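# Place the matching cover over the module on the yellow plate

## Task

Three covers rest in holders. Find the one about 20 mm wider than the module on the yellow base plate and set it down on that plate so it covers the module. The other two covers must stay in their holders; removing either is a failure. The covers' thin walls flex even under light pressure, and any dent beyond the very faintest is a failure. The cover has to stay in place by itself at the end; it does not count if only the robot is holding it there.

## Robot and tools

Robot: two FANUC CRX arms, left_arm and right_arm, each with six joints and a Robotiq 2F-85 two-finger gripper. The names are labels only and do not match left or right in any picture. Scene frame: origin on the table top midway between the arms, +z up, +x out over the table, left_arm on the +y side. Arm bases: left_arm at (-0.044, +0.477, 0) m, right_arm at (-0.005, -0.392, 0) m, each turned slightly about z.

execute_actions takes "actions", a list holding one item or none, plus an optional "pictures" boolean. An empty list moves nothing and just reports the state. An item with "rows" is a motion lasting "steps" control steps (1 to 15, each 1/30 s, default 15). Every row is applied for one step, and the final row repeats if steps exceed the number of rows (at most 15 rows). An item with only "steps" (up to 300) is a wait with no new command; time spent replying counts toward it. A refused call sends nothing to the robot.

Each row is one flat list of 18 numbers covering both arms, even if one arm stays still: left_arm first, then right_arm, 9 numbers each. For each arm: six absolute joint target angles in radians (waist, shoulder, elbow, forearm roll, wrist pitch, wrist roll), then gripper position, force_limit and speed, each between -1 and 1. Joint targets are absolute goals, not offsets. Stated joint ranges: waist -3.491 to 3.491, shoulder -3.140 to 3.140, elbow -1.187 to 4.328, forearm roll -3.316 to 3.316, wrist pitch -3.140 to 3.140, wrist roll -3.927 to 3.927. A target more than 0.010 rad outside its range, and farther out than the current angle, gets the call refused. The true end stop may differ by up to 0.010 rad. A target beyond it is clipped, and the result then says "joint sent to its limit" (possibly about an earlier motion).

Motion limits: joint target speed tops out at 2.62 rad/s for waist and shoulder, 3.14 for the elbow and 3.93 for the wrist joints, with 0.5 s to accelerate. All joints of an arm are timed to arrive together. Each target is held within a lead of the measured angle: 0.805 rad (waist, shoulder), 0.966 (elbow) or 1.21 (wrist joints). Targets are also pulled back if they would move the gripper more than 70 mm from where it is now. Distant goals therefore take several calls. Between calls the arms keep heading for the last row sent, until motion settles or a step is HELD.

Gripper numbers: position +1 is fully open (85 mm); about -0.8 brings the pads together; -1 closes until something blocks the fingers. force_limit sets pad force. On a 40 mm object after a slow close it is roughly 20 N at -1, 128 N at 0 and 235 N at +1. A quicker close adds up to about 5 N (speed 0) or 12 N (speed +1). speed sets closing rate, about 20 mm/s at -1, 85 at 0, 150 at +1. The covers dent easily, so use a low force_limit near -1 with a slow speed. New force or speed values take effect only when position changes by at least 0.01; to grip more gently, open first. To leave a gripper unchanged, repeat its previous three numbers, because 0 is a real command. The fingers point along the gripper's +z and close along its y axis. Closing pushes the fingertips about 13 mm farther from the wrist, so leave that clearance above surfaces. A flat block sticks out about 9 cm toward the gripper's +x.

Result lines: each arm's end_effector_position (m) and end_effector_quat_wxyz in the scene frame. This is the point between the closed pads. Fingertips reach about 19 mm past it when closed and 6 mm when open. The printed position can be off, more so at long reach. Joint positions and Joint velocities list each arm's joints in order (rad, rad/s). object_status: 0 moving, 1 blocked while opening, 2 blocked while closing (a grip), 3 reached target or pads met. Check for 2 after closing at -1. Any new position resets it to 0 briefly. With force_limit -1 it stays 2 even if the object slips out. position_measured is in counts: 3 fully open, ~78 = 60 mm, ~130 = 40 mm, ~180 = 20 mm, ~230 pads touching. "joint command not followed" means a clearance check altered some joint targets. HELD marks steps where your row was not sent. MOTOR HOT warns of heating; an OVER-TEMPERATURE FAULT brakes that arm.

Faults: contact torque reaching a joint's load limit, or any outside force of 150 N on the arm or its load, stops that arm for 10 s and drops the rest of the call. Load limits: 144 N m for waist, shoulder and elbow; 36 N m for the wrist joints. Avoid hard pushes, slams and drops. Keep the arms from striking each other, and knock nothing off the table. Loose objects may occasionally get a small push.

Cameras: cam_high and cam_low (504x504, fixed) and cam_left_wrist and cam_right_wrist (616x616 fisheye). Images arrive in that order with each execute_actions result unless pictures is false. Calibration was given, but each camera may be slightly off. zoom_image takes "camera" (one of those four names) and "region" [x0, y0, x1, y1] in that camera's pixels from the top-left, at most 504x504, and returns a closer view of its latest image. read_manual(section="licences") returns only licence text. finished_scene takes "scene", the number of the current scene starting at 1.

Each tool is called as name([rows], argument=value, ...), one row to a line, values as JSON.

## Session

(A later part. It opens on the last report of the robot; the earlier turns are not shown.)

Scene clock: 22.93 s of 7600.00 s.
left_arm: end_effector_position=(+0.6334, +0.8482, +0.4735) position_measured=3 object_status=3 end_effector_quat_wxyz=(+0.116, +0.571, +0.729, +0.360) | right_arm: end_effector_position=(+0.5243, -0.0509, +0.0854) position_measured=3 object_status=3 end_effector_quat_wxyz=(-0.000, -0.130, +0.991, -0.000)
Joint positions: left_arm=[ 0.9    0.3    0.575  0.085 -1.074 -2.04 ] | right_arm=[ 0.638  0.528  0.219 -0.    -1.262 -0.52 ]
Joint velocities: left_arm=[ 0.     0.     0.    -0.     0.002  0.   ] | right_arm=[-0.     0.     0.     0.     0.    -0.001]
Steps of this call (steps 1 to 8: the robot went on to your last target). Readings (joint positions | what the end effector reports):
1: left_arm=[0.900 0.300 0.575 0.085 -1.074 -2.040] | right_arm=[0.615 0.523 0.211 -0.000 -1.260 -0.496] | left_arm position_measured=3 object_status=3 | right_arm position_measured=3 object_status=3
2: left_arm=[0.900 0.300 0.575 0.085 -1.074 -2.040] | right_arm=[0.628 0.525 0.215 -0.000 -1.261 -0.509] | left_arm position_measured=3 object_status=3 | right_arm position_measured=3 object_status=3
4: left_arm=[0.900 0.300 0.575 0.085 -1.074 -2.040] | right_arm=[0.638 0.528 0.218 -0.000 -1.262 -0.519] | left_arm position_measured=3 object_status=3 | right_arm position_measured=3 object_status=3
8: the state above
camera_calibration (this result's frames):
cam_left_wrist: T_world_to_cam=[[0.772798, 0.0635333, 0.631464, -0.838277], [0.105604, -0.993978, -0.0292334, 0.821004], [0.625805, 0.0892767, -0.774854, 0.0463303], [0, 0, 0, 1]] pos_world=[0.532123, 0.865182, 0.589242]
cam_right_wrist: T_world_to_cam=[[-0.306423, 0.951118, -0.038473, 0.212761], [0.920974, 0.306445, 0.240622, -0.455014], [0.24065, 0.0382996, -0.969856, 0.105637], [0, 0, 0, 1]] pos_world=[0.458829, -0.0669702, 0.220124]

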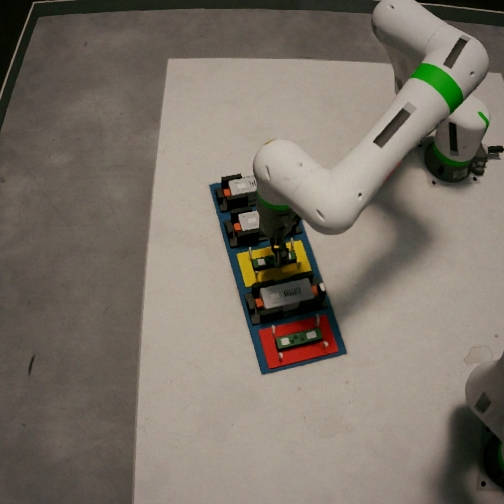

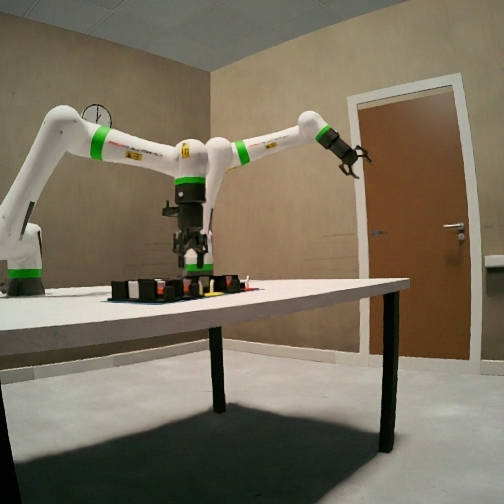

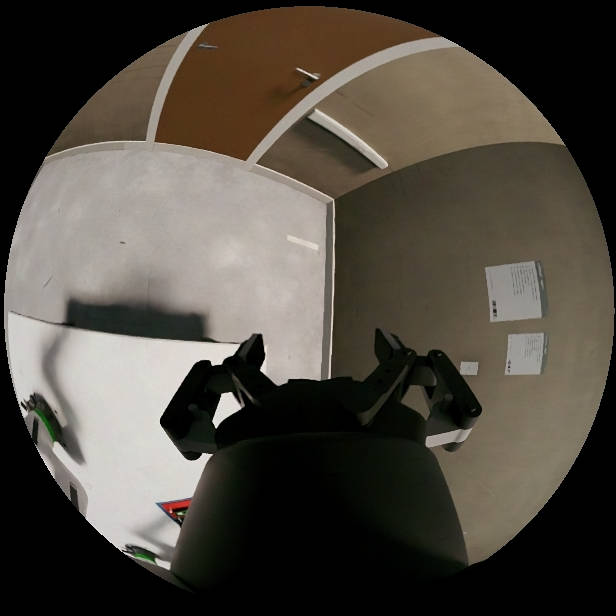

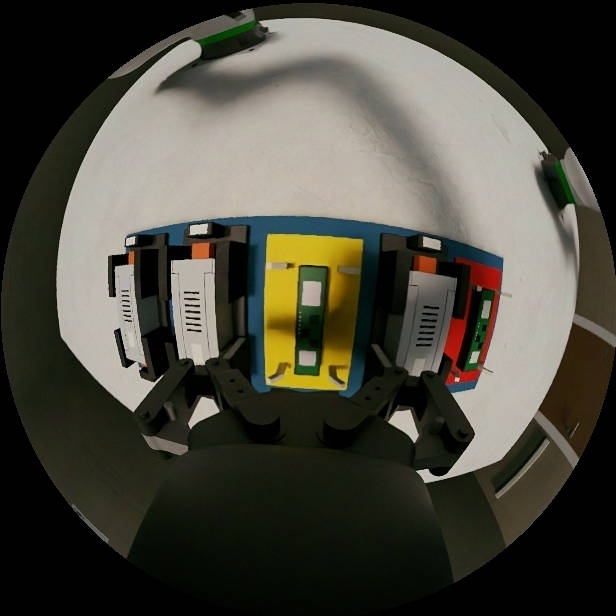

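execute_actions([
  {"rows":[[0.9,0.3,0.575,0.085,-1.074,-2.04,1,0,0,0.303,0.4456,0.0974,0,-1.223,-0.185,0.55,-1,0]],"steps":15},
], pictures=false)

execute_actions([
  {"steps":10},
], pictures=false)

execute_actions([
  {"rows":[[0.9,0.3,0.575,0.085,-1.074,-2.04,1,0,0,0.303,0.466,0.072,0,-1.177,-0.185,0.55,-1,0]],"steps":15},
])

zoom_image(camera="cam_right_wrist", region=[170, 210, 470, 420])

zoom_image(camera="cam_low", region=[100, 230, 220, 310])

Scene clock: 26.93 s of 7600.00 s.
left_arm: end_effector_position=(+0.6334, +0.8482, +0.4735) position_measured=3 object_status=3 end_effector_quat_wxyz=(+0.116, +0.571, +0.729, +0.360) | right_arm: end_effector_position=(+0.5733, -0.2335, +0.0852) position_measured=59 object_status=0 end_effector_quat_wxyz=(-0.000, -0.130, +0.991, -0.000)
Joint positions: left_arm=[ 0.9    0.3    0.575  0.085 -1.074 -2.04 ] | right_arm=[ 0.344  0.456  0.112  0.    -1.228 -0.226]
Joint velocities: left_arm=[ 0.001 -0.    -0.001 -0.001 -0.001  0.   ] | right_arm=[-0.598 -0.147 -0.214  0.001  0.068  0.588]
Steps of this call (steps 1 to 30: the robot went on to your last target; steps 31 to 90: nothing new was sent; then 0.50 s passed at rest; steps 91 to 105: all 15 steps of this action). Readings (joint positions | what the end effector reports):
91: left_arm=[0.900 0.300 0.575 0.085 -1.074 -2.040] | right_arm=[0.638 0.528 0.219 0.000 -1.262 -0.520] | left_arm position_measured=3 object_status=3 | right_arm position_measured=3 object_status=0
92: left_arm=[0.900 0.300 0.575 0.085 -1.074 -2.040] | right_arm=[0.634 0.527 0.217 0.000 -1.261 -0.516] | left_arm position_measured=3 object_status=3 | right_arm position_measured=4 object_status=0
94: left_arm=[0.900 0.300 0.575 0.085 -1.074 -2.040] | right_arm=[0.607 0.520 0.207 -0.000 -1.258 -0.489] | left_arm position_measured=3 object_status=3 | right_arm position_measured=15 object_status=0
98: left_arm=[0.900 0.300 0.575 0.085 -1.074 -2.040] | right_arm=[0.510 0.497 0.173 0.000 -1.247 -0.393] | left_arm position_measured=3 object_status=3 | right_arm position_measured=43 object_status=0
105: the state above

Scene clock: 27.27 s of 7600.00 s.
left_arm: end_effector_position=(+0.6334, +0.8482, +0.4735) position_measured=3 object_status=3 end_effector_quat_wxyz=(+0.116, +0.571, +0.729, +0.360) | right_arm: end_effector_position=(+0.5753, -0.2588, +0.0851) position_measured=59 object_status=3 end_effector_quat_wxyz=(-0.000, -0.131, +0.991, -0.000)
Joint positions: left_arm=[ 0.9    0.3    0.575  0.085 -1.074 -2.04 ] | right_arm=[ 0.303  0.446  0.097  0.    -1.223 -0.185]
Joint velocities: left_arm=[ 0.001 -0.     0.    -0.001  0.    -0.   ] | right_arm=[-0.     0.     0.     0.    -0.     0.003]
Steps of this call (steps 1 to 10: the robot went on to your last target). Readings (joint positions | what the end effector reports):
1: left_arm=[0.900 0.300 0.575 0.085 -1.074 -2.040] | right_arm=[0.326 0.451 0.106 0.000 -1.226 -0.208] | left_arm position_measured=3 object_status=3 | right_arm position_measured=59 object_status=0
2: left_arm=[0.900 0.300 0.575 0.085 -1.074 -2.040] | right_arm=[0.313 0.448 0.101 0.000 -1.224 -0.195] | left_arm position_measured=3 object_status=3 | right_arm position_measured=59 object_status=0
4: left_arm=[0.900 0.300 0.575 0.085 -1.074 -2.040] | right_arm=[0.303 0.446 0.098 0.000 -1.223 -0.186] | left_arm position_measured=3 object_status=3 | right_arm position_measured=59 object_status=0
8: left_arm=[0.900 0.300 0.575 0.085 -1.074 -2.040] | right_arm=[0.303 0.446 0.097 0.000 -1.223 -0.185] | left_arm position_measured=3 object_status=3 | right_arm position_measured=59 object_status=3
10: the state above

Scene clock: 27.77 s of 7600.00 s.
left_arm: end_effector_position=(+0.6334, +0.8482, +0.4735) position_measured=3 object_status=3 end_effector_quat_wxyz=(+0.116, +0.571, +0.729, +0.360) | right_arm: end_effector_position=(+0.5757, -0.2587, +0.0630) position_measured=59 object_status=3 end_effector_quat_wxyz=(-0.000, -0.130, +0.991, -0.000)
Joint positions: left_arm=[ 0.9    0.3    0.575  0.085 -1.074 -2.04 ] | right_arm=[ 0.303  0.466  0.072 -0.    -1.177 -0.185]
Joint velocities: left_arm=[ 0.    -0.     0.001 -0.    -0.    -0.   ] | right_arm=[-0.  0.  0.  0. -0.  0.]
Steps of this call (steps 1 to 15: all 15 steps of this action). Readings (joint positions | what the end effector reports):
1: left_arm=[0.900 0.300 0.575 0.085 -1.074 -2.040] | right_arm=[0.303 0.446 0.097 0.000 -1.222 -0.185] | left_arm position_measured=3 object_status=3 | right_arm position_measured=59 object_status=3
2: left_arm=[0.900 0.300 0.575 0.085 -1.074 -2.040] | right_arm=[0.303 0.448 0.093 0.000 -1.215 -0.185] | left_arm position_measured=3 object_status=3 | right_arm position_measured=59 object_status=3
4: left_arm=[0.900 0.300 0.575 0.085 -1.074 -2.040] | right_arm=[0.303 0.462 0.077 -0.000 -1.187 -0.185] | left_arm position_measured=3 object_status=3 | right_arm position_measured=59 object_status=3
8: left_arm=[0.900 0.300 0.575 0.085 -1.074 -2.040] | right_arm=[0.303 0.466 0.072 -0.000 -1.177 -0.185] | left_arm position_measured=3 object_status=3 | right_arm position_measured=59 object_status=3
15: the state above
camera_calibration (this result's frames):
cam_left_wrist: T_world_to_cam=[[0.772798, 0.0635339, 0.631464, -0.838277], [0.105604, -0.993978, -0.0292327, 0.821004], [0.625804, 0.0892761, -0.774854, 0.0463308], [0, 0, 0, 1]] pos_world=[0.532124, 0.865183, 0.589241]
cam_right_wrist: T_world_to_cam=[[-0.306599, 0.951062, -0.0384579, 0.425365], [0.92094, 0.306615, 0.240534, -0.433276], [0.240554, 0.0383299, -0.969879, 0.0796216], [0, 0, 0, 1]] pos_world=[0.510285, -0.274752, 0.1978]

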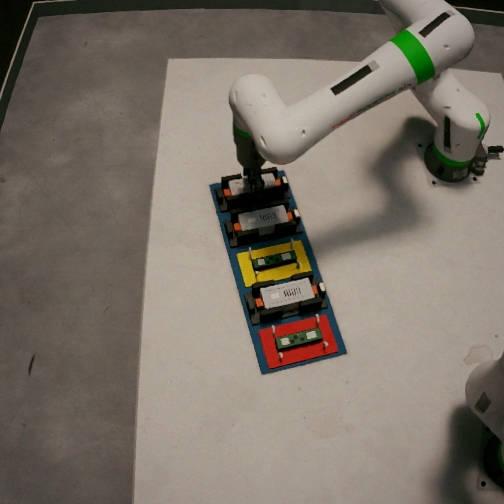

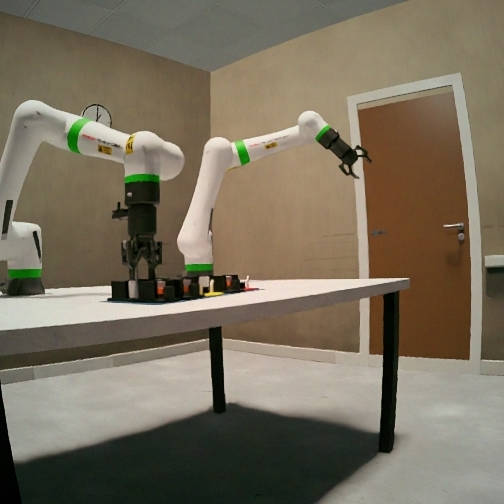

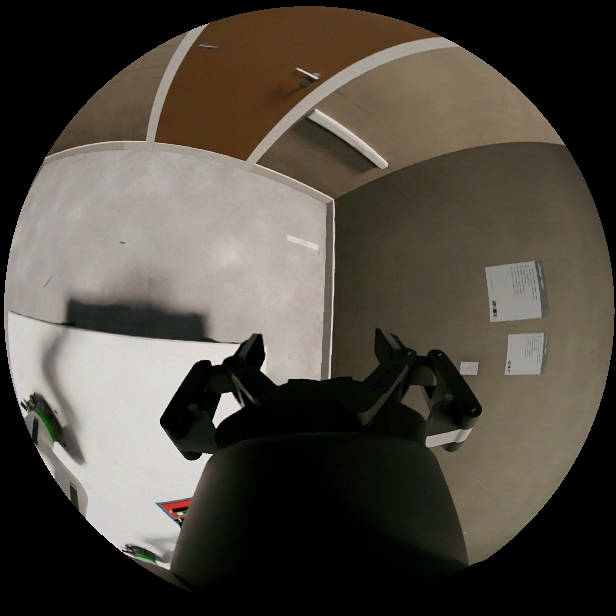

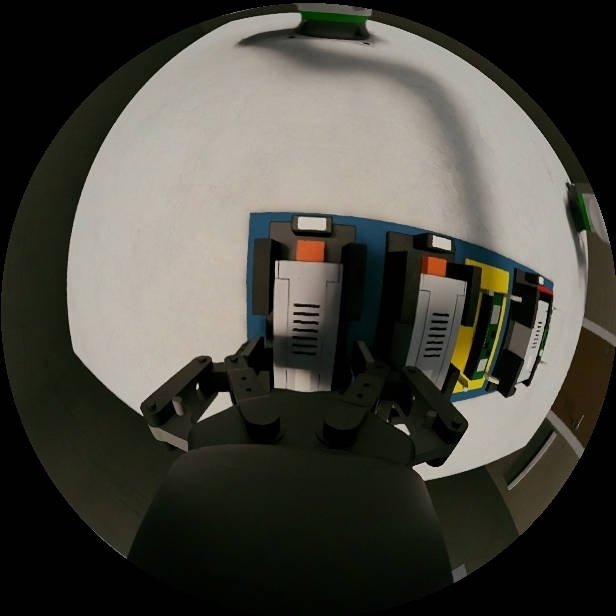

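Region (170, 210, 470, 420) of cam_right_wrist's 616x616 image, scaled by 1.680, with more detail than that image has; it fills the top 353 rows of this view, and the rest is white.

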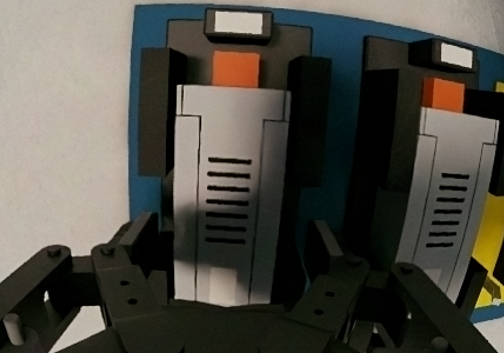

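Region (100, 230, 220, 310) of cam_low's 504x504 image, scaled by 4.200, with more detail than that image has.

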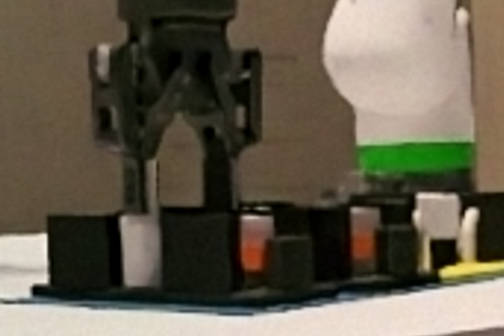

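execute_actions([
  {"rows":[[0.9,0.3,0.575,0.085,-1.074,-2.04,1,0,0,0.303,0.479,0.057,0,-1.149,-0.185,0.55,-1,0],[0.9,0.3,0.575,0.085,-1.074,-2.04,1,0,0,0.303,0.479,0.057,0,-1.149,-0.185,0.55,-1,0],[0.9,0.3,0.575,0.085,-1.074,-2.04,1,0,0,0.303,0.479,0.057,0,-1.149,-0.185,0.55,-1,0],[0.9,0.3,0.575,0.085,-1.074,-2.04,1,0,0,0.303,0.479,0.057,0,-1.149,-0.185,0.55,-1,0],[0.9,0.3,0.575,0.085,-1.074,-2.04,1,0,0,0.303,0.4923,0.042,0,-1.121,-0.185,0.55,-1,0]],"steps":15},
])

zoom_image(camera="cam_low", region=[100, 230, 220, 310])

Scene clock: 29.57 s of 7600.00 s.
left_arm: end_effector_position=(+0.6334, +0.8482, +0.4735) position_measured=3 object_status=3 end_effector_quat_wxyz=(+0.116, +0.571, +0.729, +0.360) | right_arm: end_effector_position=(+0.5753, -0.2589, +0.0360) position_measured=59 object_status=3 end_effector_quat_wxyz=(-0.000, -0.130, +0.991, -0.000)
Joint positions: left_arm=[ 0.9    0.3    0.575  0.085 -1.074 -2.04 ] | right_arm=[ 0.303  0.492  0.042 -0.    -1.121 -0.185]
Joint velocities: left_arm=[-0.    -0.001 -0.     0.001 -0.    -0.   ] | right_arm=[ 0. -0. -0. -0. -0.  0.]
Steps of this call (steps 1 to 15: the robot went on to your last target; steps 16 to 39: nothing new was sent; steps 40 to 54: all 15 steps of this action). Readings (joint positions | what the end effector reports):
40: left_arm=[0.900 0.300 0.575 0.085 -1.074 -2.040] | right_arm=[0.303 0.466 0.072 0.000 -1.176 -0.185] | left_arm position_measured=3 object_status=3 | right_arm position_measured=59 object_status=3
41: left_arm=[0.900 0.300 0.575 0.085 -1.074 -2.040] | right_arm=[0.303 0.469 0.068 0.000 -1.169 -0.185] | left_arm position_measured=3 object_status=3 | right_arm position_measured=59 object_status=3
43: left_arm=[0.900 0.300 0.575 0.085 -1.074 -2.040] | right_arm=[0.303 0.478 0.058 0.000 -1.152 -0.185] | left_arm position_measured=3 object_status=3 | right_arm position_measured=59 object_status=3
47: left_arm=[0.900 0.300 0.575 0.085 -1.074 -2.040] | right_arm=[0.303 0.491 0.043 -0.000 -1.124 -0.185] | left_arm position_measured=3 object_status=3 | right_arm position_measured=59 object_status=3
54: the state above
camera_calibration (this result's frames):
cam_left_wrist: T_world_to_cam=[[0.772799, 0.0635338, 0.631463, -0.838277], [0.105604, -0.993979, -0.0292327, 0.821004], [0.625804, 0.089276, -0.774855, 0.046331], [0, 0, 0, 1]] pos_world=[0.532124, 0.865183, 0.589241]
cam_right_wrist: T_world_to_cam=[[-0.306574, 0.951069, -0.0384762, 0.424385], [0.921, 0.306603, 0.240318, -0.426391], [0.240356, 0.0382386, -0.969931, 0.0536209], [0, 0, 0, 1]] pos_world=[0.509924, -0.274937, 0.170807]

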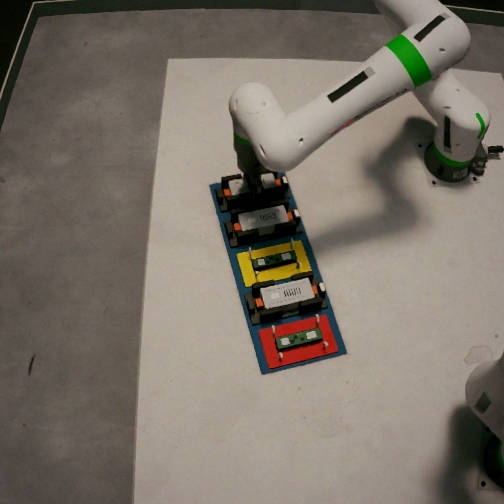

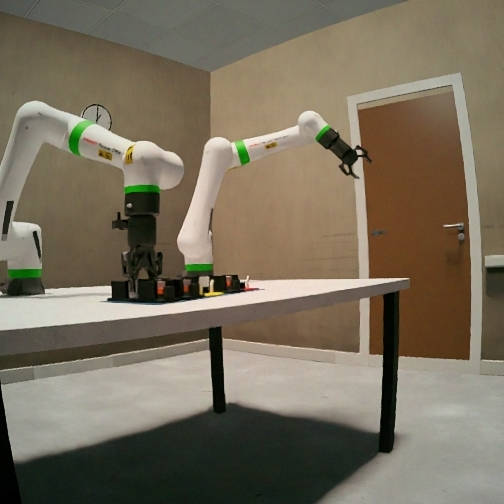

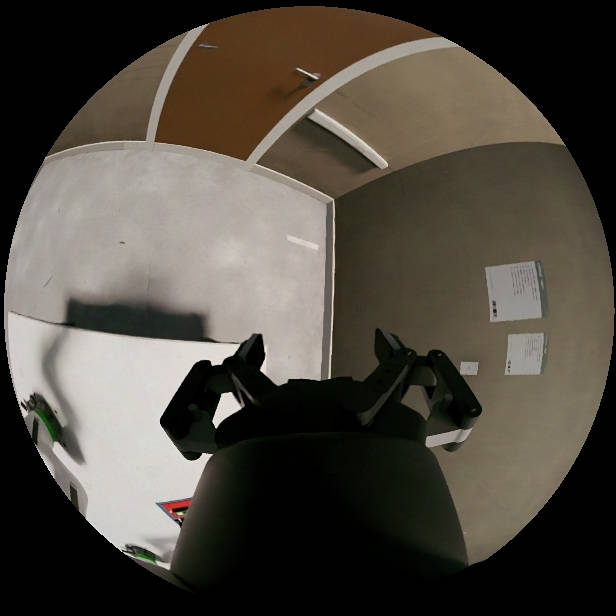

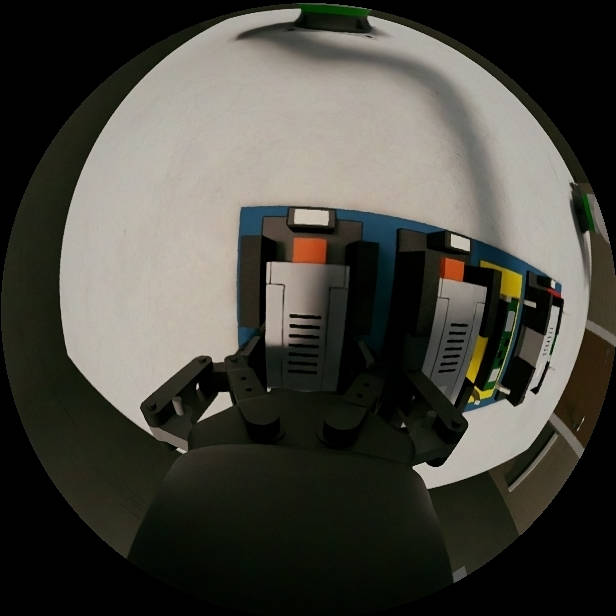

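Region (100, 230, 220, 310) of cam_low's 504x504 image, scaled by 4.200, with more detail than that image has.

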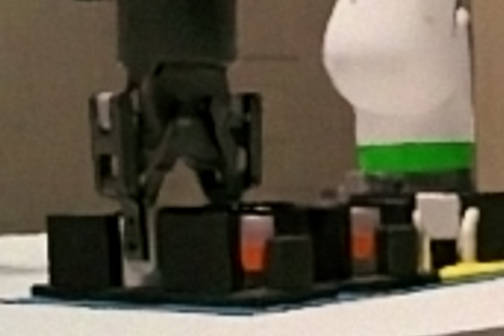

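execute_actions([
  {"rows":[[0.9,0.3,0.575,0.085,-1.074,-2.04,1,0,0,0.303,0.4923,0.042,0,-1.121,-0.185,-1,-1,-1]],"steps":15},
], pictures=false)

execute_actions([
  {"steps":25},
], pictures=false)

Scene clock: 31.03 s of 7600.00 s.
left_arm: end_effector_position=(+0.6334, +0.8482, +0.4735) position_measured=3 object_status=3 end_effector_quat_wxyz=(+0.116, +0.571, +0.729, +0.360) | right_arm: end_effector_position=(+0.5753, -0.2589, +0.0360) position_measured=81 object_status=0 end_effector_quat_wxyz=(-0.000, -0.130, +0.991, -0.000)
Joint positions: left_arm=[ 0.9    0.3    0.575  0.085 -1.074 -2.04 ] | right_arm=[ 0.303  0.492  0.042  0.    -1.121 -0.185]
Joint velocities: left_arm=[0.001 0.001 0.    0.    0.    0.   ] | right_arm=[ 0.    -0.     0.    -0.001  0.     0.001]
Steps of this call (steps 1 to 15: the robot went on to your last target; steps 16 to 29: nothing new was sent; steps 30 to 44: all 15 steps of this action). Readings (joint positions | what the end effector reports):
30: left_arm=[0.900 0.300 0.575 0.085 -1.074 -2.040] | right_arm=[0.303 0.492 0.042 -0.000 -1.121 -0.185] | left_arm position_measured=3 object_status=3 | right_arm position_measured=59 object_status=0
31: left_arm=[0.900 0.300 0.575 0.085 -1.074 -2.040] | right_arm=[0.303 0.492 0.042 -0.000 -1.121 -0.185] | left_arm position_measured=3 object_status=3 | right_arm position_measured=60 object_status=0
33: left_arm=[0.900 0.300 0.575 0.085 -1.074 -2.040] | right_arm=[0.303 0.492 0.042 -0.000 -1.121 -0.185] | left_arm position_measured=3 object_status=3 | right_arm position_measured=62 object_status=0
37: left_arm=[0.900 0.300 0.575 0.085 -1.074 -2.040] | right_arm=[0.303 0.492 0.042 -0.000 -1.121 -0.185] | left_arm position_measured=3 object_status=3 | right_arm position_measured=69 object_status=0
44: the state above

Scene clock: 31.87 s of 7600.00 s.
left_arm: end_effector_position=(+0.6334, +0.8482, +0.4735) position_measured=3 object_status=3 end_effector_quat_wxyz=(+0.116, +0.571, +0.729, +0.360) | right_arm: end_effector_position=(+0.5753, -0.2589, +0.0360) position_measured=122 object_status=0 end_effector_quat_wxyz=(-0.000, -0.130, +0.991, -0.000)
Joint positions: left_arm=[ 0.9    0.3    0.575  0.085 -1.074 -2.04 ] | right_arm=[ 0.303  0.492  0.042  0.    -1.121 -0.185]
Joint velocities: left_arm=[ 0.    -0.001  0.     0.001  0.002  0.   ] | right_arm=[ 0.     0.     0.     0.    -0.    -0.001]
Steps of this call (steps 1 to 15: the robot went on to your last target; steps 16 to 25: nothing new was sent). Readings (joint positions | what the end effector reports):
1: left_arm=[0.900 0.300 0.575 0.085 -1.074 -2.040] | right_arm=[0.303 0.492 0.042 0.000 -1.121 -0.185] | left_arm position_measured=3 object_status=3 | right_arm position_measured=83 object_status=0
2: left_arm=[0.900 0.300 0.575 0.085 -1.074 -2.040] | right_arm=[0.303 0.492 0.042 0.000 -1.121 -0.185] | left_arm position_measured=3 object_status=3 | right_arm position_measured=85 object_status=0
4: left_arm=[0.900 0.300 0.575 0.085 -1.074 -2.040] | right_arm=[0.303 0.492 0.042 0.000 -1.121 -0.185] | left_arm position_measured=3 object_status=3 | right_arm position_measured=88 object_status=0
8: left_arm=[0.900 0.300 0.575 0.085 -1.074 -2.040] | right_arm=[0.303 0.492 0.042 0.000 -1.121 -0.185] | left_arm position_measured=3 object_status=3 | right_arm position_measured=95 object_status=0
25: the state above
All arms were judged still, so your last target was given up. Only a new action makes them travel on or press farther. Fingers that are still opening or closing keep moving.

execute_actions([
  {"steps":10},
])

Scene clock: 32.23 s of 7600.00 s.
left_arm: end_effector_position=(+0.6334, +0.8482, +0.4735) position_measured=3 object_status=3 end_effector_quat_wxyz=(+0.116, +0.571, +0.729, +0.360) | right_arm: end_effector_position=(+0.5753, -0.2589, +0.0360) position_measured=122 object_status=2 end_effector_quat_wxyz=(-0.000, -0.130, +0.991, -0.000)
Joint positions: left_arm=[ 0.9    0.3    0.575  0.085 -1.074 -2.04 ] | right_arm=[ 0.303  0.492  0.042  0.    -1.121 -0.185]
Joint velocities: left_arm=[ 0.    -0.    -0.001  0.     0.     0.   ] | right_arm=[ 0. -0. -0.  0. -0.  0.]
Steps of this call (steps 1 to 11: nothing new was sent). Readings (joint positions | what the end effector reports):
1: left_arm=[0.900 0.300 0.575 0.085 -1.074 -2.040] | right_arm=[0.303 0.492 0.042 0.000 -1.121 -0.185] | left_arm position_measured=3 object_status=3 | right_arm position_measured=122 object_status=0
2: left_arm=[0.900 0.300 0.575 0.085 -1.074 -2.040] | right_arm=[0.303 0.492 0.042 0.000 -1.121 -0.185] | left_arm position_measured=3 object_status=3 | right_arm position_measured=122 object_status=0
4: left_arm=[0.900 0.300 0.575 0.085 -1.074 -2.040] | right_arm=[0.303 0.492 0.042 0.000 -1.121 -0.185] | left_arm position_measured=3 object_status=3 | right_arm position_measured=122 object_status=2
8: left_arm=[0.900 0.300 0.575 0.085 -1.074 -2.040] | right_arm=[0.303 0.492 0.042 0.000 -1.121 -0.185] | left_arm position_measured=3 object_status=3 | right_arm position_measured=122 object_status=2
11: the state above
camera_calibration (this result's frames):
cam_left_wrist: T_world_to_cam=[[0.772798, 0.0635339, 0.631463, -0.838277], [0.105604, -0.993978, -0.0292327, 0.821003], [0.625804, 0.0892761, -0.774854, 0.0463308], [0, 0, 0, 1]] pos_world=[0.532124, 0.865183, 0.589241]
cam_right_wrist: T_world_to_cam=[[-0.306596, 0.95106, -0.0385297, 0.424412], [0.921007, 0.30664, 0.240244, -0.42636], [0.240302, 0.0381718, -0.969947, 0.0535979], [0, 0, 0, 1]] pos_world=[0.509924, -0.274948, 0.17077]

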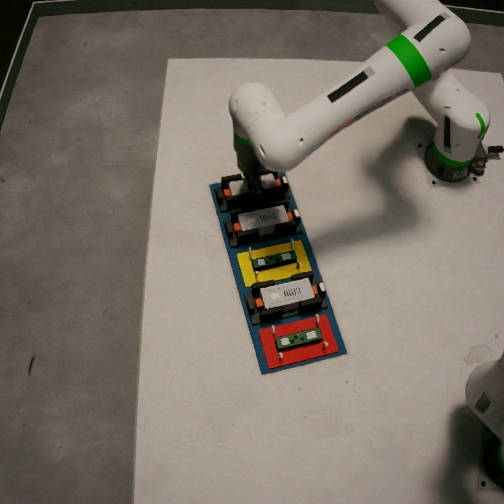

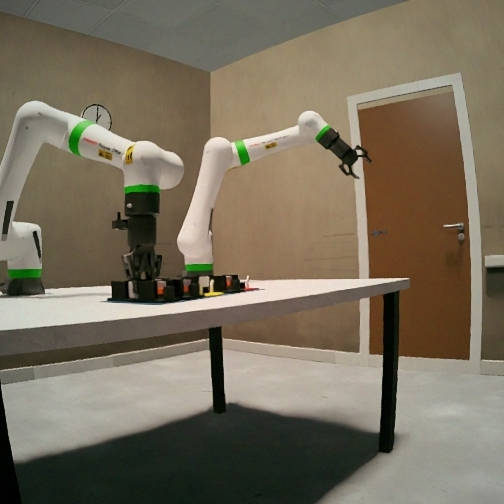

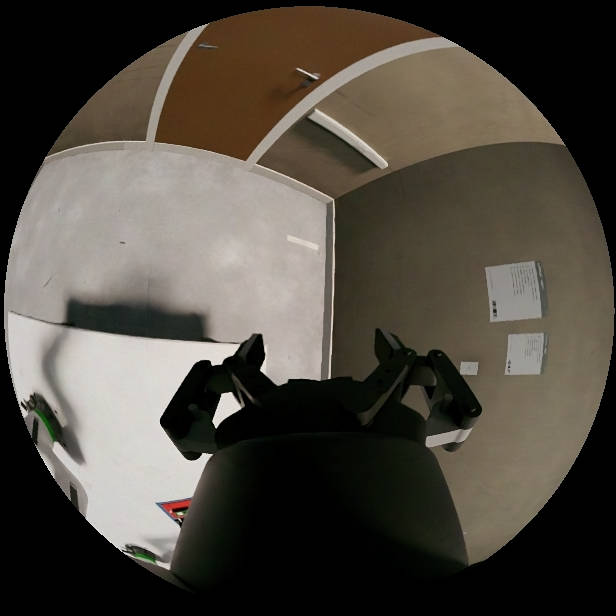

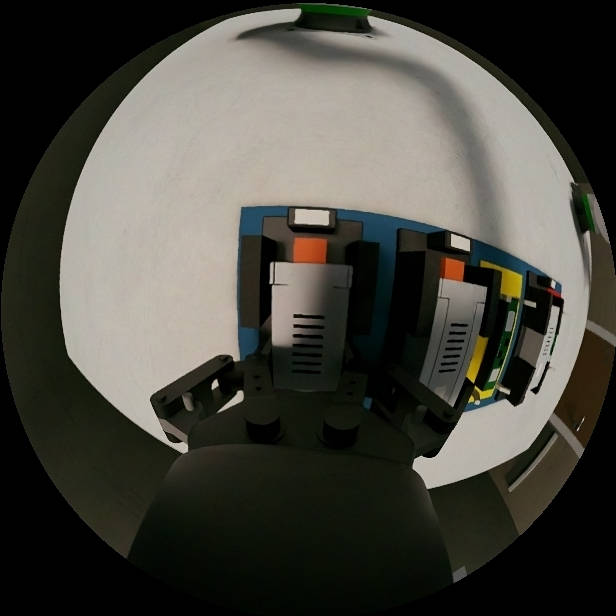

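execute_actions([
  {"rows":[[0.9,0.3,0.575,0.085,-1.074,-2.04,1,0,0,0.303,0.479,0.057,0,-1.149,-0.185,-1,-1,-1],[0.9,0.3,0.575,0.085,-1.074,-2.04,1,0,0,0.303,0.479,0.057,0,-1.149,-0.185,-1,-1,-1],[0.9,0.3,0.575,0.085,-1.074,-2.04,1,0,0,0.303,0.479,0.057,0,-1.149,-0.185,-1,-1,-1],[0.9,0.3,0.575,0.085,-1.074,-2.04,1,0,0,0.303,0.466,0.072,0,-1.177,-0.185,-1,-1,-1],[0.9,0.3,0.575,0.085,-1.074,-2.04,1,0,0,0.303,0.466,0.072,0,-1.177,-0.185,-1,-1,-1],[0.9,0.3,0.575,0.085,-1.074,-2.04,1,0,0,0.303,0.466,0.072,0,-1.177,-0.185,-1,-1,-1],[0.9,0.3,0.575,0.085,-1.074,-2.04,1,0,0,0.303,0.4333,0.117,0,-1.255,-0.185,-1,-1,-1]],"steps":15},
])

Scene clock: 34.80 s of 7600.00 s.
left_arm: end_effector_position=(+0.6334, +0.8482, +0.4735) position_measured=3 object_status=3 end_effector_quat_wxyz=(+0.116, +0.571, +0.729, +0.360) | right_arm: end_effector_position=(+0.5752, -0.2588, +0.1002) position_measured=124 object_status=2 end_effector_quat_wxyz=(-0.000, -0.130, +0.991, -0.000)
Joint positions: left_arm=[ 0.9    0.3    0.575  0.085 -1.074 -2.04 ] | right_arm=[ 0.303  0.433  0.117 -0.    -1.255 -0.185]
Joint velocities: left_arm=[-0.     0.    -0.     0.001 -0.     0.   ] | right_arm=[ 0.    -0.     0.004 -0.    -0.002  0.   ]
Steps of this call (steps 1 to 62: nothing new was sent; steps 63 to 77: all 15 steps of this action). Readings (joint positions | what the end effector reports):
63: left_arm=[0.900 0.300 0.575 0.085 -1.074 -2.040] | right_arm=[0.303 0.492 0.042 -0.000 -1.121 -0.185] | left_arm position_measured=3 object_status=3 | right_arm position_measured=122 object_status=2
64: left_arm=[0.900 0.300 0.575 0.085 -1.074 -2.040] | right_arm=[0.303 0.490 0.045 -0.000 -1.129 -0.185] | left_arm position_measured=3 object_status=3 | right_arm position_measured=122 object_status=2
66: left_arm=[0.900 0.300 0.575 0.085 -1.074 -2.040] | right_arm=[0.303 0.480 0.056 -0.000 -1.147 -0.185] | left_arm position_measured=3 object_status=3 | right_arm position_measured=122 object_status=2
70: left_arm=[0.900 0.300 0.575 0.085 -1.074 -2.040] | right_arm=[0.303 0.462 0.078 -0.000 -1.188 -0.185] | left_arm position_measured=3 object_status=3 | right_arm position_measured=122 object_status=2
77: the state above
camera_calibration (this result's frames):
cam_left_wrist: T_world_to_cam=[[0.772798, 0.0635339, 0.631463, -0.838277], [0.105604, -0.993978, -0.0292327, 0.821004], [0.625804, 0.0892761, -0.774854, 0.0463308], [0, 0, 0, 1]] pos_world=[0.532124, 0.865183, 0.589241]
cam_right_wrist: T_world_to_cam=[[-0.306739, 0.951017, -0.0384396, 0.426841], [0.920924, 0.30675, 0.240423, -0.441619], [0.240438, 0.038347, -0.969907, 0.11592], [0, 0, 0, 1]] pos_world=[0.509755, -0.274912, 0.235014]

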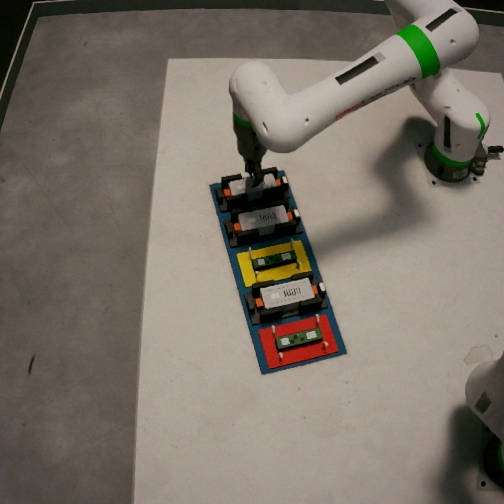

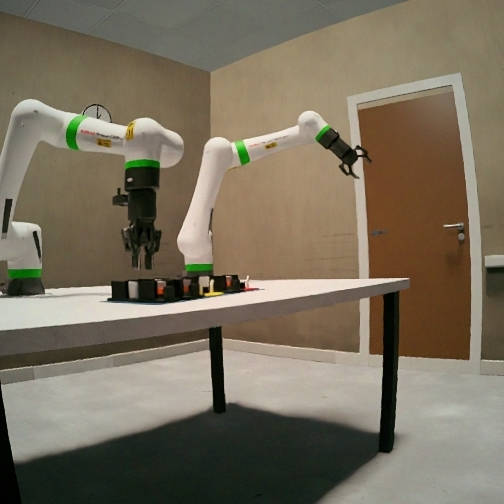

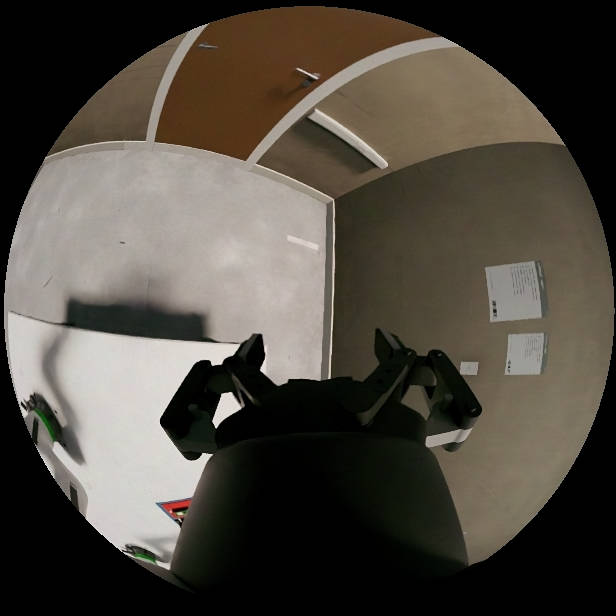

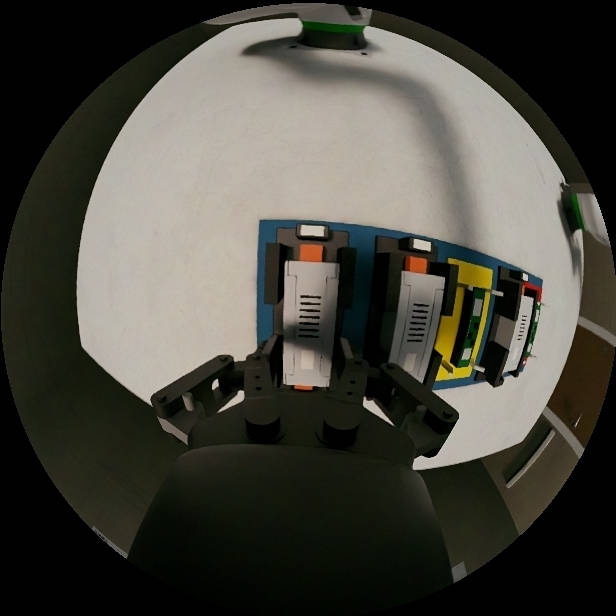

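zoom_image(camera="cam_right_wrist", region=[250, 215, 450, 400])

zoom_image(camera="cam_low", region=[105, 255, 205, 310])

Region (250, 215, 450, 400) of cam_right_wrist's 616x616 image, scaled by 2.520, with more detail than that image has; it fills the top 466 rows of this view, and the rest is white.

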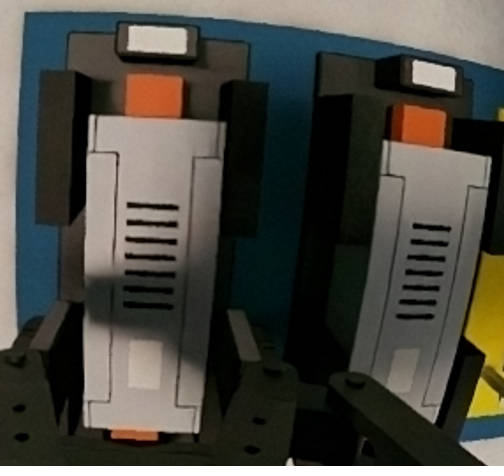

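Region (105, 255, 205, 310) of cam_low's 504x504 image, scaled by 5.040, with more detail than that image has; it fills the top 277 rows of this view, and the rest is white.

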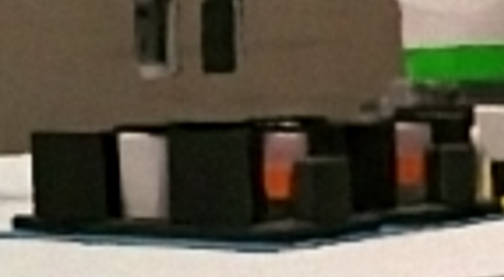

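execute_actions([
  {"rows":[[0.9,0.3,0.575,0.085,-1.074,-2.04,1,0,0,0.346,0.2254,-0.185,0,-1.161,-0.228,-0.98,-1,1]],"steps":15},
], pictures=false)

execute_actions([
  {"steps":10},
])

zoom_image(camera="cam_high", region=[200, 130, 320, 230])

zoom_image(camera="cam_right_wrist", region=[200, 240, 420, 420])

Scene clock: 39.13 s of 7600.00 s.
left_arm: end_effector_position=(+0.6334, +0.8482, +0.4735) position_measured=3 object_status=3 end_effector_quat_wxyz=(+0.116, +0.571, +0.729, +0.360) | right_arm: end_effector_position=(+0.4854, -0.2787, +0.0900) position_measured=230 object_status=0 end_effector_quat_wxyz=(-0.000, -0.130, +0.991, -0.000)
Joint positions: left_arm=[ 0.9    0.3    0.575  0.085 -1.074 -2.04 ] | right_arm=[ 0.346  0.226 -0.185  0.    -1.161 -0.228]
Joint velocities: left_arm=[-0.001  0.    -0.001  0.    -0.001 -0.   ] | right_arm=[-0.    -0.    -0.006  0.001  0.002 -0.   ]
Steps of this call (steps 1 to 15: the robot went on to your last target; steps 16 to 90: nothing new was sent; then 0.83 s passed at rest; steps 91 to 105: all 15 steps of this action). Readings (joint positions | what the end effector reports):
91: left_arm=[0.900 0.300 0.575 0.085 -1.074 -2.040] | right_arm=[0.303 0.433 0.117 0.000 -1.255 -0.185] | left_arm position_measured=3 object_status=3 | right_arm position_measured=124 object_status=0
92: left_arm=[0.900 0.300 0.575 0.085 -1.074 -2.040] | right_arm=[0.303 0.429 0.111 0.000 -1.253 -0.185] | left_arm position_measured=3 object_status=3 | right_arm position_measured=126 object_status=0
94: left_arm=[0.900 0.300 0.575 0.085 -1.074 -2.040] | right_arm=[0.308 0.408 0.079 0.000 -1.243 -0.190] | left_arm position_measured=3 object_status=3 | right_arm position_measured=144 object_status=0
98: left_arm=[0.900 0.300 0.575 0.085 -1.074 -2.040] | right_arm=[0.328 0.310 -0.063 0.000 -1.199 -0.210] | left_arm position_measured=3 object_status=3 | right_arm position_measured=195 object_status=0
105: the state above

Scene clock: 39.47 s of 7600.00 s.
left_arm: end_effector_position=(+0.6334, +0.8482, +0.4735) position_measured=3 object_status=3 end_effector_quat_wxyz=(+0.116, +0.571, +0.729, +0.360) | right_arm: end_effector_position=(+0.4852, -0.2788, +0.0899) position_measured=230 object_status=3 end_effector_quat_wxyz=(-0.000, -0.130, +0.991, -0.000)
Joint positions: left_arm=[ 0.9    0.3    0.575  0.085 -1.074 -2.04 ] | right_arm=[ 0.346  0.225 -0.185  0.    -1.161 -0.228]
Joint velocities: left_arm=[ 0.     0.    -0.001 -0.001 -0.    -0.   ] | right_arm=[-0.001 -0.     0.    -0.     0.    -0.001]
Steps of this call (steps 1 to 10: the robot went on to your last target). Readings (joint positions | what the end effector reports):
1: left_arm=[0.900 0.300 0.575 0.085 -1.074 -2.040] | right_arm=[0.346 0.226 -0.185 0.000 -1.161 -0.228] | left_arm position_measured=3 object_status=3 | right_arm position_measured=230 object_status=3
2: left_arm=[0.900 0.300 0.575 0.085 -1.074 -2.040] | right_arm=[0.346 0.226 -0.185 0.000 -1.161 -0.228] | left_arm position_measured=3 object_status=3 | right_arm position_measured=230 object_status=3
4: left_arm=[0.900 0.300 0.575 0.085 -1.074 -2.040] | right_arm=[0.346 0.226 -0.185 0.000 -1.161 -0.228] | left_arm position_measured=3 object_status=3 | right_arm position_measured=230 object_status=3
8: left_arm=[0.900 0.300 0.575 0.085 -1.074 -2.040] | right_arm=[0.346 0.225 -0.185 0.000 -1.161 -0.228] | left_arm position_measured=3 object_status=3 | right_arm position_measured=230 object_status=3
10: the state above
camera_calibration (this result's frames):
cam_left_wrist: T_world_to_cam=[[0.772798, 0.0635339, 0.631464, -0.838277], [0.105604, -0.993978, -0.0292326, 0.821003], [0.625804, 0.0892761, -0.774854, 0.0463308], [0, 0, 0, 1]] pos_world=[0.532124, 0.865183, 0.589241]
cam_right_wrist: T_world_to_cam=[[-0.30663, 0.951046, -0.0386003, 0.417764], [0.92102, 0.306695, 0.240124, -0.350174], [0.240208, 0.0380775, -0.969974, 0.128307], [0, 0, 0, 1]] pos_world=[0.419796, -0.294802, 0.224666]

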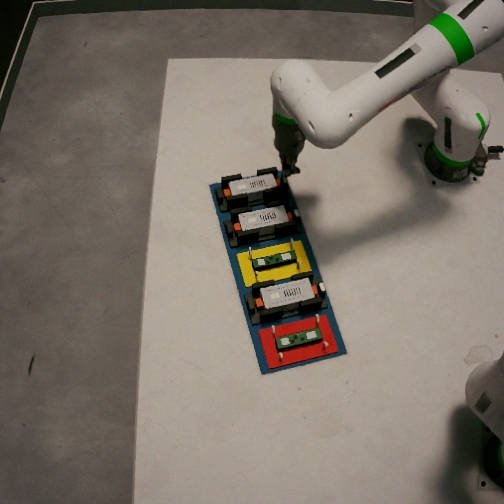

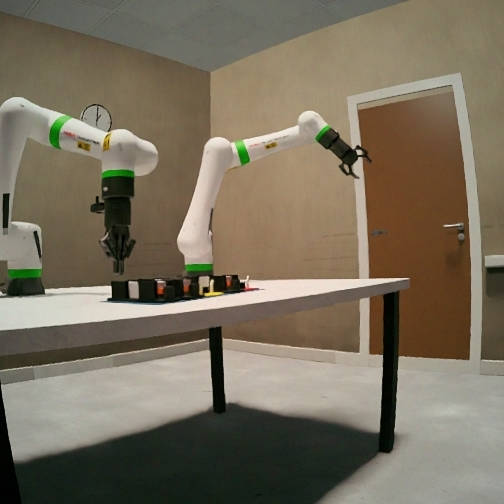

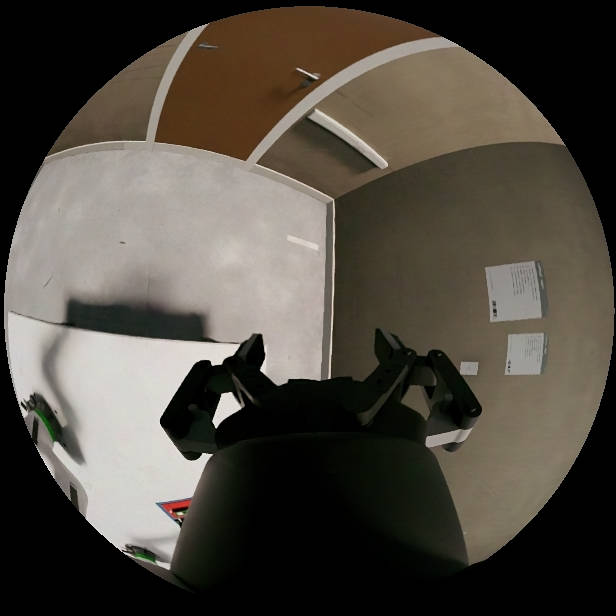

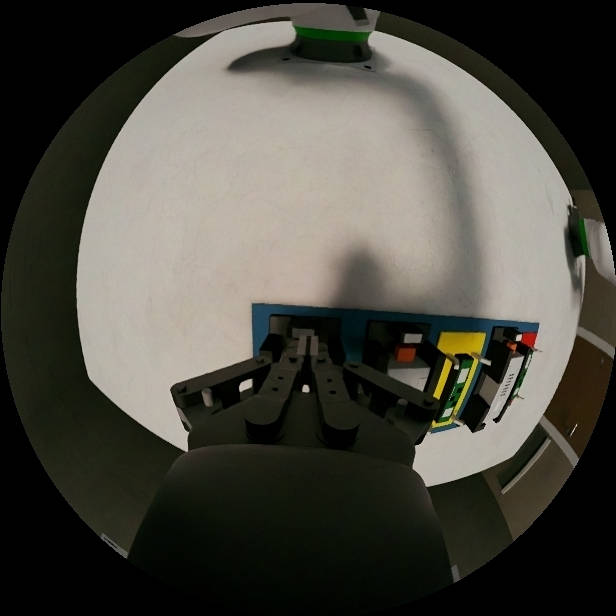

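Region (200, 130, 320, 230) of cam_high's 504x504 image, scaled by 4.200, with more detail than that image has.

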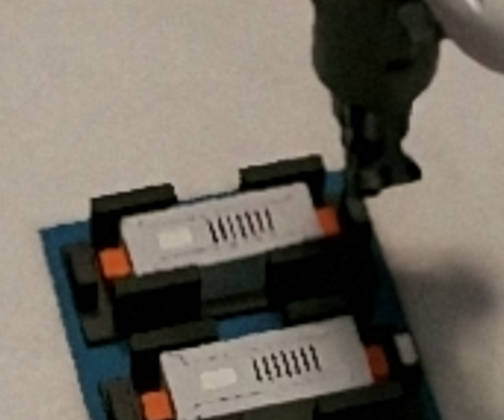

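Region (200, 240, 420, 420) of cam_right_wrist's 616x616 image, scaled by 2.291, with more detail than that image has; it fills the top 412 rows of this view, and the rest is white.

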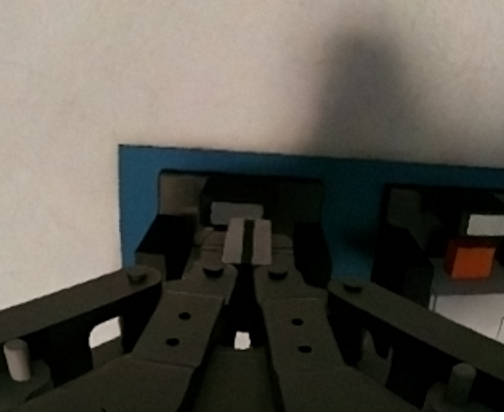

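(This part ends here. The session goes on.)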